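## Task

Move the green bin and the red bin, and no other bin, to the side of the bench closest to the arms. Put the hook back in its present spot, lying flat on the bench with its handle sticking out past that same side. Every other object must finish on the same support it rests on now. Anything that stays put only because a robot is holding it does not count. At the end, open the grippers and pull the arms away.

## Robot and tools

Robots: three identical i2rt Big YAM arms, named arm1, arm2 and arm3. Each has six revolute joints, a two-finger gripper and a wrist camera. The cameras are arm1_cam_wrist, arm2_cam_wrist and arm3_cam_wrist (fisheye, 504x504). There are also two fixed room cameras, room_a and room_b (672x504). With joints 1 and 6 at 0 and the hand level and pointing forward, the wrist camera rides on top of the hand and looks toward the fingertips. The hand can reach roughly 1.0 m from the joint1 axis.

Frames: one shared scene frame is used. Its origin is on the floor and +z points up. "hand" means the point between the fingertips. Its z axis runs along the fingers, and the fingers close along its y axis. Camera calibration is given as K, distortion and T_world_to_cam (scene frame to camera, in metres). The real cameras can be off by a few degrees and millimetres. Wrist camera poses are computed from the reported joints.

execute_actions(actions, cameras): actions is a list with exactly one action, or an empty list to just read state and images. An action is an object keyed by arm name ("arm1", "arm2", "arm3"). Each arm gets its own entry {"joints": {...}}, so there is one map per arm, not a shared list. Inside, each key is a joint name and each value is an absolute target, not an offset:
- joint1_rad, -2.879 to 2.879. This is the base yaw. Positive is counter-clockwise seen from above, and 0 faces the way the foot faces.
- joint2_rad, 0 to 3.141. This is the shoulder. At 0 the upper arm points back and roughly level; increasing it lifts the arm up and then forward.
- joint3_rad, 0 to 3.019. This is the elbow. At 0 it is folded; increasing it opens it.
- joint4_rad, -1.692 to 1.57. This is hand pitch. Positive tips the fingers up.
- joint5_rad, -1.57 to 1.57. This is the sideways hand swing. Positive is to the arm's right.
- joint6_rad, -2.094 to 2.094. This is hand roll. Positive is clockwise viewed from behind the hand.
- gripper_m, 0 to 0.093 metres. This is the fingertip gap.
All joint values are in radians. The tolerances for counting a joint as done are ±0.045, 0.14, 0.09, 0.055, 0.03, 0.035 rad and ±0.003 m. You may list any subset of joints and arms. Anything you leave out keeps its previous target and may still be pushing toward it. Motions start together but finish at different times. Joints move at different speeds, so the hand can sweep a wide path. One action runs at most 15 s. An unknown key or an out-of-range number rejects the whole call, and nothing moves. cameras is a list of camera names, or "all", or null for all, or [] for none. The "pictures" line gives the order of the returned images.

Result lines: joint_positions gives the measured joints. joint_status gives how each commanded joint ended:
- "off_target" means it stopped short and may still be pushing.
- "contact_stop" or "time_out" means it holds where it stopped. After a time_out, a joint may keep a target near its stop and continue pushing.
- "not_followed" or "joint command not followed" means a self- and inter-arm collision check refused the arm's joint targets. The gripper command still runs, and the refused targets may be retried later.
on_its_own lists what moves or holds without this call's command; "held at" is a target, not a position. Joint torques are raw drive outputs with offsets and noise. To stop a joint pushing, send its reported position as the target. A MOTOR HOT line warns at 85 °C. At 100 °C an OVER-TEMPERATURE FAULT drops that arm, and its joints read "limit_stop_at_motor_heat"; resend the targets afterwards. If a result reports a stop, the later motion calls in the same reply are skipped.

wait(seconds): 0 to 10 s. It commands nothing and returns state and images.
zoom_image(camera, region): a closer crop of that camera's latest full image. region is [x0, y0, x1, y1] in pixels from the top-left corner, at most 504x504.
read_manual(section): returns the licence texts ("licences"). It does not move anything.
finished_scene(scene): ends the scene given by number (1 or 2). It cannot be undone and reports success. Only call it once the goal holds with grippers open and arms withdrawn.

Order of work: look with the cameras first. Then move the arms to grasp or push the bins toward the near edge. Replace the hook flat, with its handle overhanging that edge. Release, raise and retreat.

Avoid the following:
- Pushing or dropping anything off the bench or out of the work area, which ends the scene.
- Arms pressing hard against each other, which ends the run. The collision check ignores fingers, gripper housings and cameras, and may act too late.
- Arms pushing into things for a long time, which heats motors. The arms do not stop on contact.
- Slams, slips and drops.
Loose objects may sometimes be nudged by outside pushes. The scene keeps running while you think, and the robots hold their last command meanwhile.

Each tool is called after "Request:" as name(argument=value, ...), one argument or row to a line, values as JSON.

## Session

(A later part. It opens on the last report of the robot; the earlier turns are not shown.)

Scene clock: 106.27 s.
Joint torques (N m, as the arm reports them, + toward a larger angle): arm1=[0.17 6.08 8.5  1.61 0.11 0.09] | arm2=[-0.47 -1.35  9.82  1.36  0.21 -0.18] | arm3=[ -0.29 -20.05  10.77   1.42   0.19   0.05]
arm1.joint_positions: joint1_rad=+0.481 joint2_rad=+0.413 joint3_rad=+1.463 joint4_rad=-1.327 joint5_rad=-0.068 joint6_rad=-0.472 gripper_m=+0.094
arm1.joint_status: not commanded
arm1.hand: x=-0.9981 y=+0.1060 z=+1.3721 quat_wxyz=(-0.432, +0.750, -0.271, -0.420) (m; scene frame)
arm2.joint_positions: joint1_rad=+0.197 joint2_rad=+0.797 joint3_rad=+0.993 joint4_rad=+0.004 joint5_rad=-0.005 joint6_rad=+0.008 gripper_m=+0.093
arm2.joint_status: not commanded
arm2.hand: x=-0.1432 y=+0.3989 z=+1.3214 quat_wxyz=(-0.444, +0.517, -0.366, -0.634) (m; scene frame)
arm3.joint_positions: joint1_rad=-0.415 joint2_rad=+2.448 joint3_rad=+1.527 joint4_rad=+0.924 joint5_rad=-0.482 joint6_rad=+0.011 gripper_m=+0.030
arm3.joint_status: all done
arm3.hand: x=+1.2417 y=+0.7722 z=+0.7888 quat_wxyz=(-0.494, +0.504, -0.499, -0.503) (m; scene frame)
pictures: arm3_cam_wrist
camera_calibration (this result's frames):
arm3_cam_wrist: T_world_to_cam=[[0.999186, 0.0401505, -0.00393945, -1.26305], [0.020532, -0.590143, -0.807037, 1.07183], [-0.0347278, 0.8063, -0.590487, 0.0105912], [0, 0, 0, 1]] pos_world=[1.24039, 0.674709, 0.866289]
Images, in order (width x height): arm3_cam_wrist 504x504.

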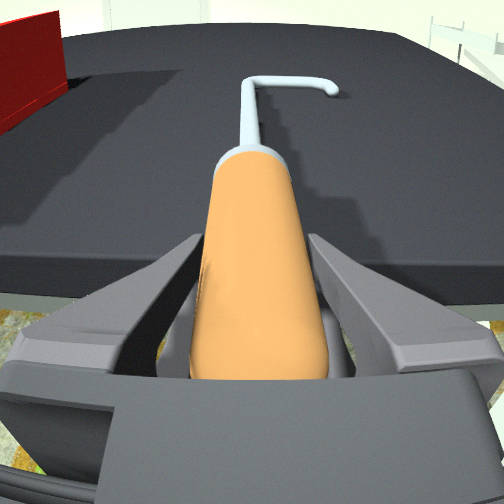

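Request:
execute_actions(
  actions=[
    {"arm3":{"joints":{"gripper_m":0.093}}},
  ],
  cameras=[],
)

Request:
execute_actions(
  actions=[
    {"arm3":{"joints":{"joint2_rad":1.5,"joint4_rad":0.2}}},
  ],
  cameras=["room_b"],
)

Request:
zoom_image(
  camera="room_b",
  region=[270,140,480,240],
)

Scene clock: 107.23 s.
Joint torques (N m, as the arm reports them, + toward a larger angle): arm1=[0.21 6.08 8.5  1.61 0.11 0.09] | arm2=[-0.49 -1.35  9.78  1.35  0.2  -0.18] | arm3=[ -0.35 -19.21   9.91   1.74   0.08  -0.01]
arm1.joint_positions: joint1_rad=+0.481 joint2_rad=+0.413 joint3_rad=+1.463 joint4_rad=-1.327 joint5_rad=-0.068 joint6_rad=-0.472 gripper_m=+0.094
arm1.joint_status: not commanded
arm1.hand: x=-0.9981 y=+0.1060 z=+1.3721 quat_wxyz=(-0.432, +0.750, -0.271, -0.420) (m; scene frame)
arm2.joint_positions: joint1_rad=+0.197 joint2_rad=+0.797 joint3_rad=+0.993 joint4_rad=+0.004 joint5_rad=-0.005 joint6_rad=+0.008 gripper_m=+0.093
arm2.joint_status: not commanded
arm2.hand: x=-0.1432 y=+0.3989 z=+1.3214 quat_wxyz=(-0.444, +0.517, -0.366, -0.634) (m; scene frame)
arm3.joint_positions: joint1_rad=-0.415 joint2_rad=+2.448 joint3_rad=+1.540 joint4_rad=+0.924 joint5_rad=-0.481 joint6_rad=+0.011 gripper_m=+0.093
arm3.joint_status: all done
arm3.hand: x=+1.2436 y=+0.7757 z=+0.7947 quat_wxyz=(-0.499, +0.502, -0.495, -0.504) (m; scene frame)
pictures: none
No camera images: the call's "cameras" was empty. Leave "cameras" out to get every camera's image.

Scene clock: 109.23 s.
Joint torques (N m, as the arm reports them, + toward a larger angle): arm1=[0.19 6.11 8.5  1.62 0.11 0.09] | arm2=[-0.46 -1.39  9.79  1.37  0.21 -0.17] | arm3=[  0.39 -12.59  11.4    1.19   0.16  -0.03]
arm1.joint_positions: joint1_rad=+0.481 joint2_rad=+0.413 joint3_rad=+1.463 joint4_rad=-1.327 joint5_rad=-0.068 joint6_rad=-0.472 gripper_m=+0.094
arm1.joint_status: not commanded
arm1.hand: x=-0.9981 y=+0.1060 z=+1.3721 quat_wxyz=(-0.432, +0.750, -0.271, -0.420) (m; scene frame)
arm2.joint_positions: joint1_rad=+0.197 joint2_rad=+0.797 joint3_rad=+0.993 joint4_rad=+0.004 joint5_rad=-0.005 joint6_rad=+0.008 gripper_m=+0.093
arm2.joint_status: not commanded
arm2.hand: x=-0.1432 y=+0.3989 z=+1.3214 quat_wxyz=(-0.444, +0.517, -0.366, -0.634) (m; scene frame)
arm3.joint_positions: joint1_rad=-0.415 joint2_rad=+1.483 joint3_rad=+1.564 joint4_rad=+0.205 joint5_rad=-0.479 joint6_rad=+0.011 gripper_m=+0.093
arm3.joint_status: all done
arm3.hand: x=+1.1665 y=+0.6350 z=+1.3819 quat_wxyz=(-0.584, +0.469, -0.399, -0.528) (m; scene frame)
pictures: room_b
Images, in order (width x height): room_b 672x504.

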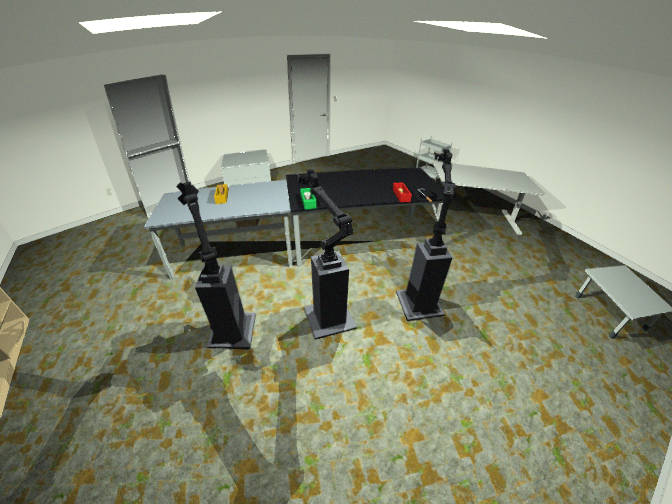

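Region (270, 140, 480, 240) of room_b's 672x504 image, scaled by 2.400, with more detail than that image has; it fills the top 240 rows of this view, and the rest is white.

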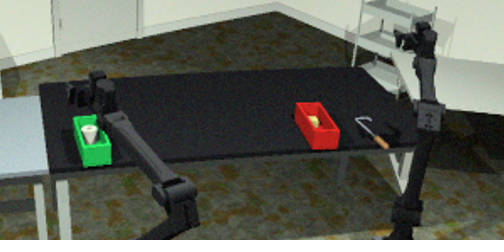

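Request:
finished_scene(
  scene=2,
)

The scene is finished: the task was done.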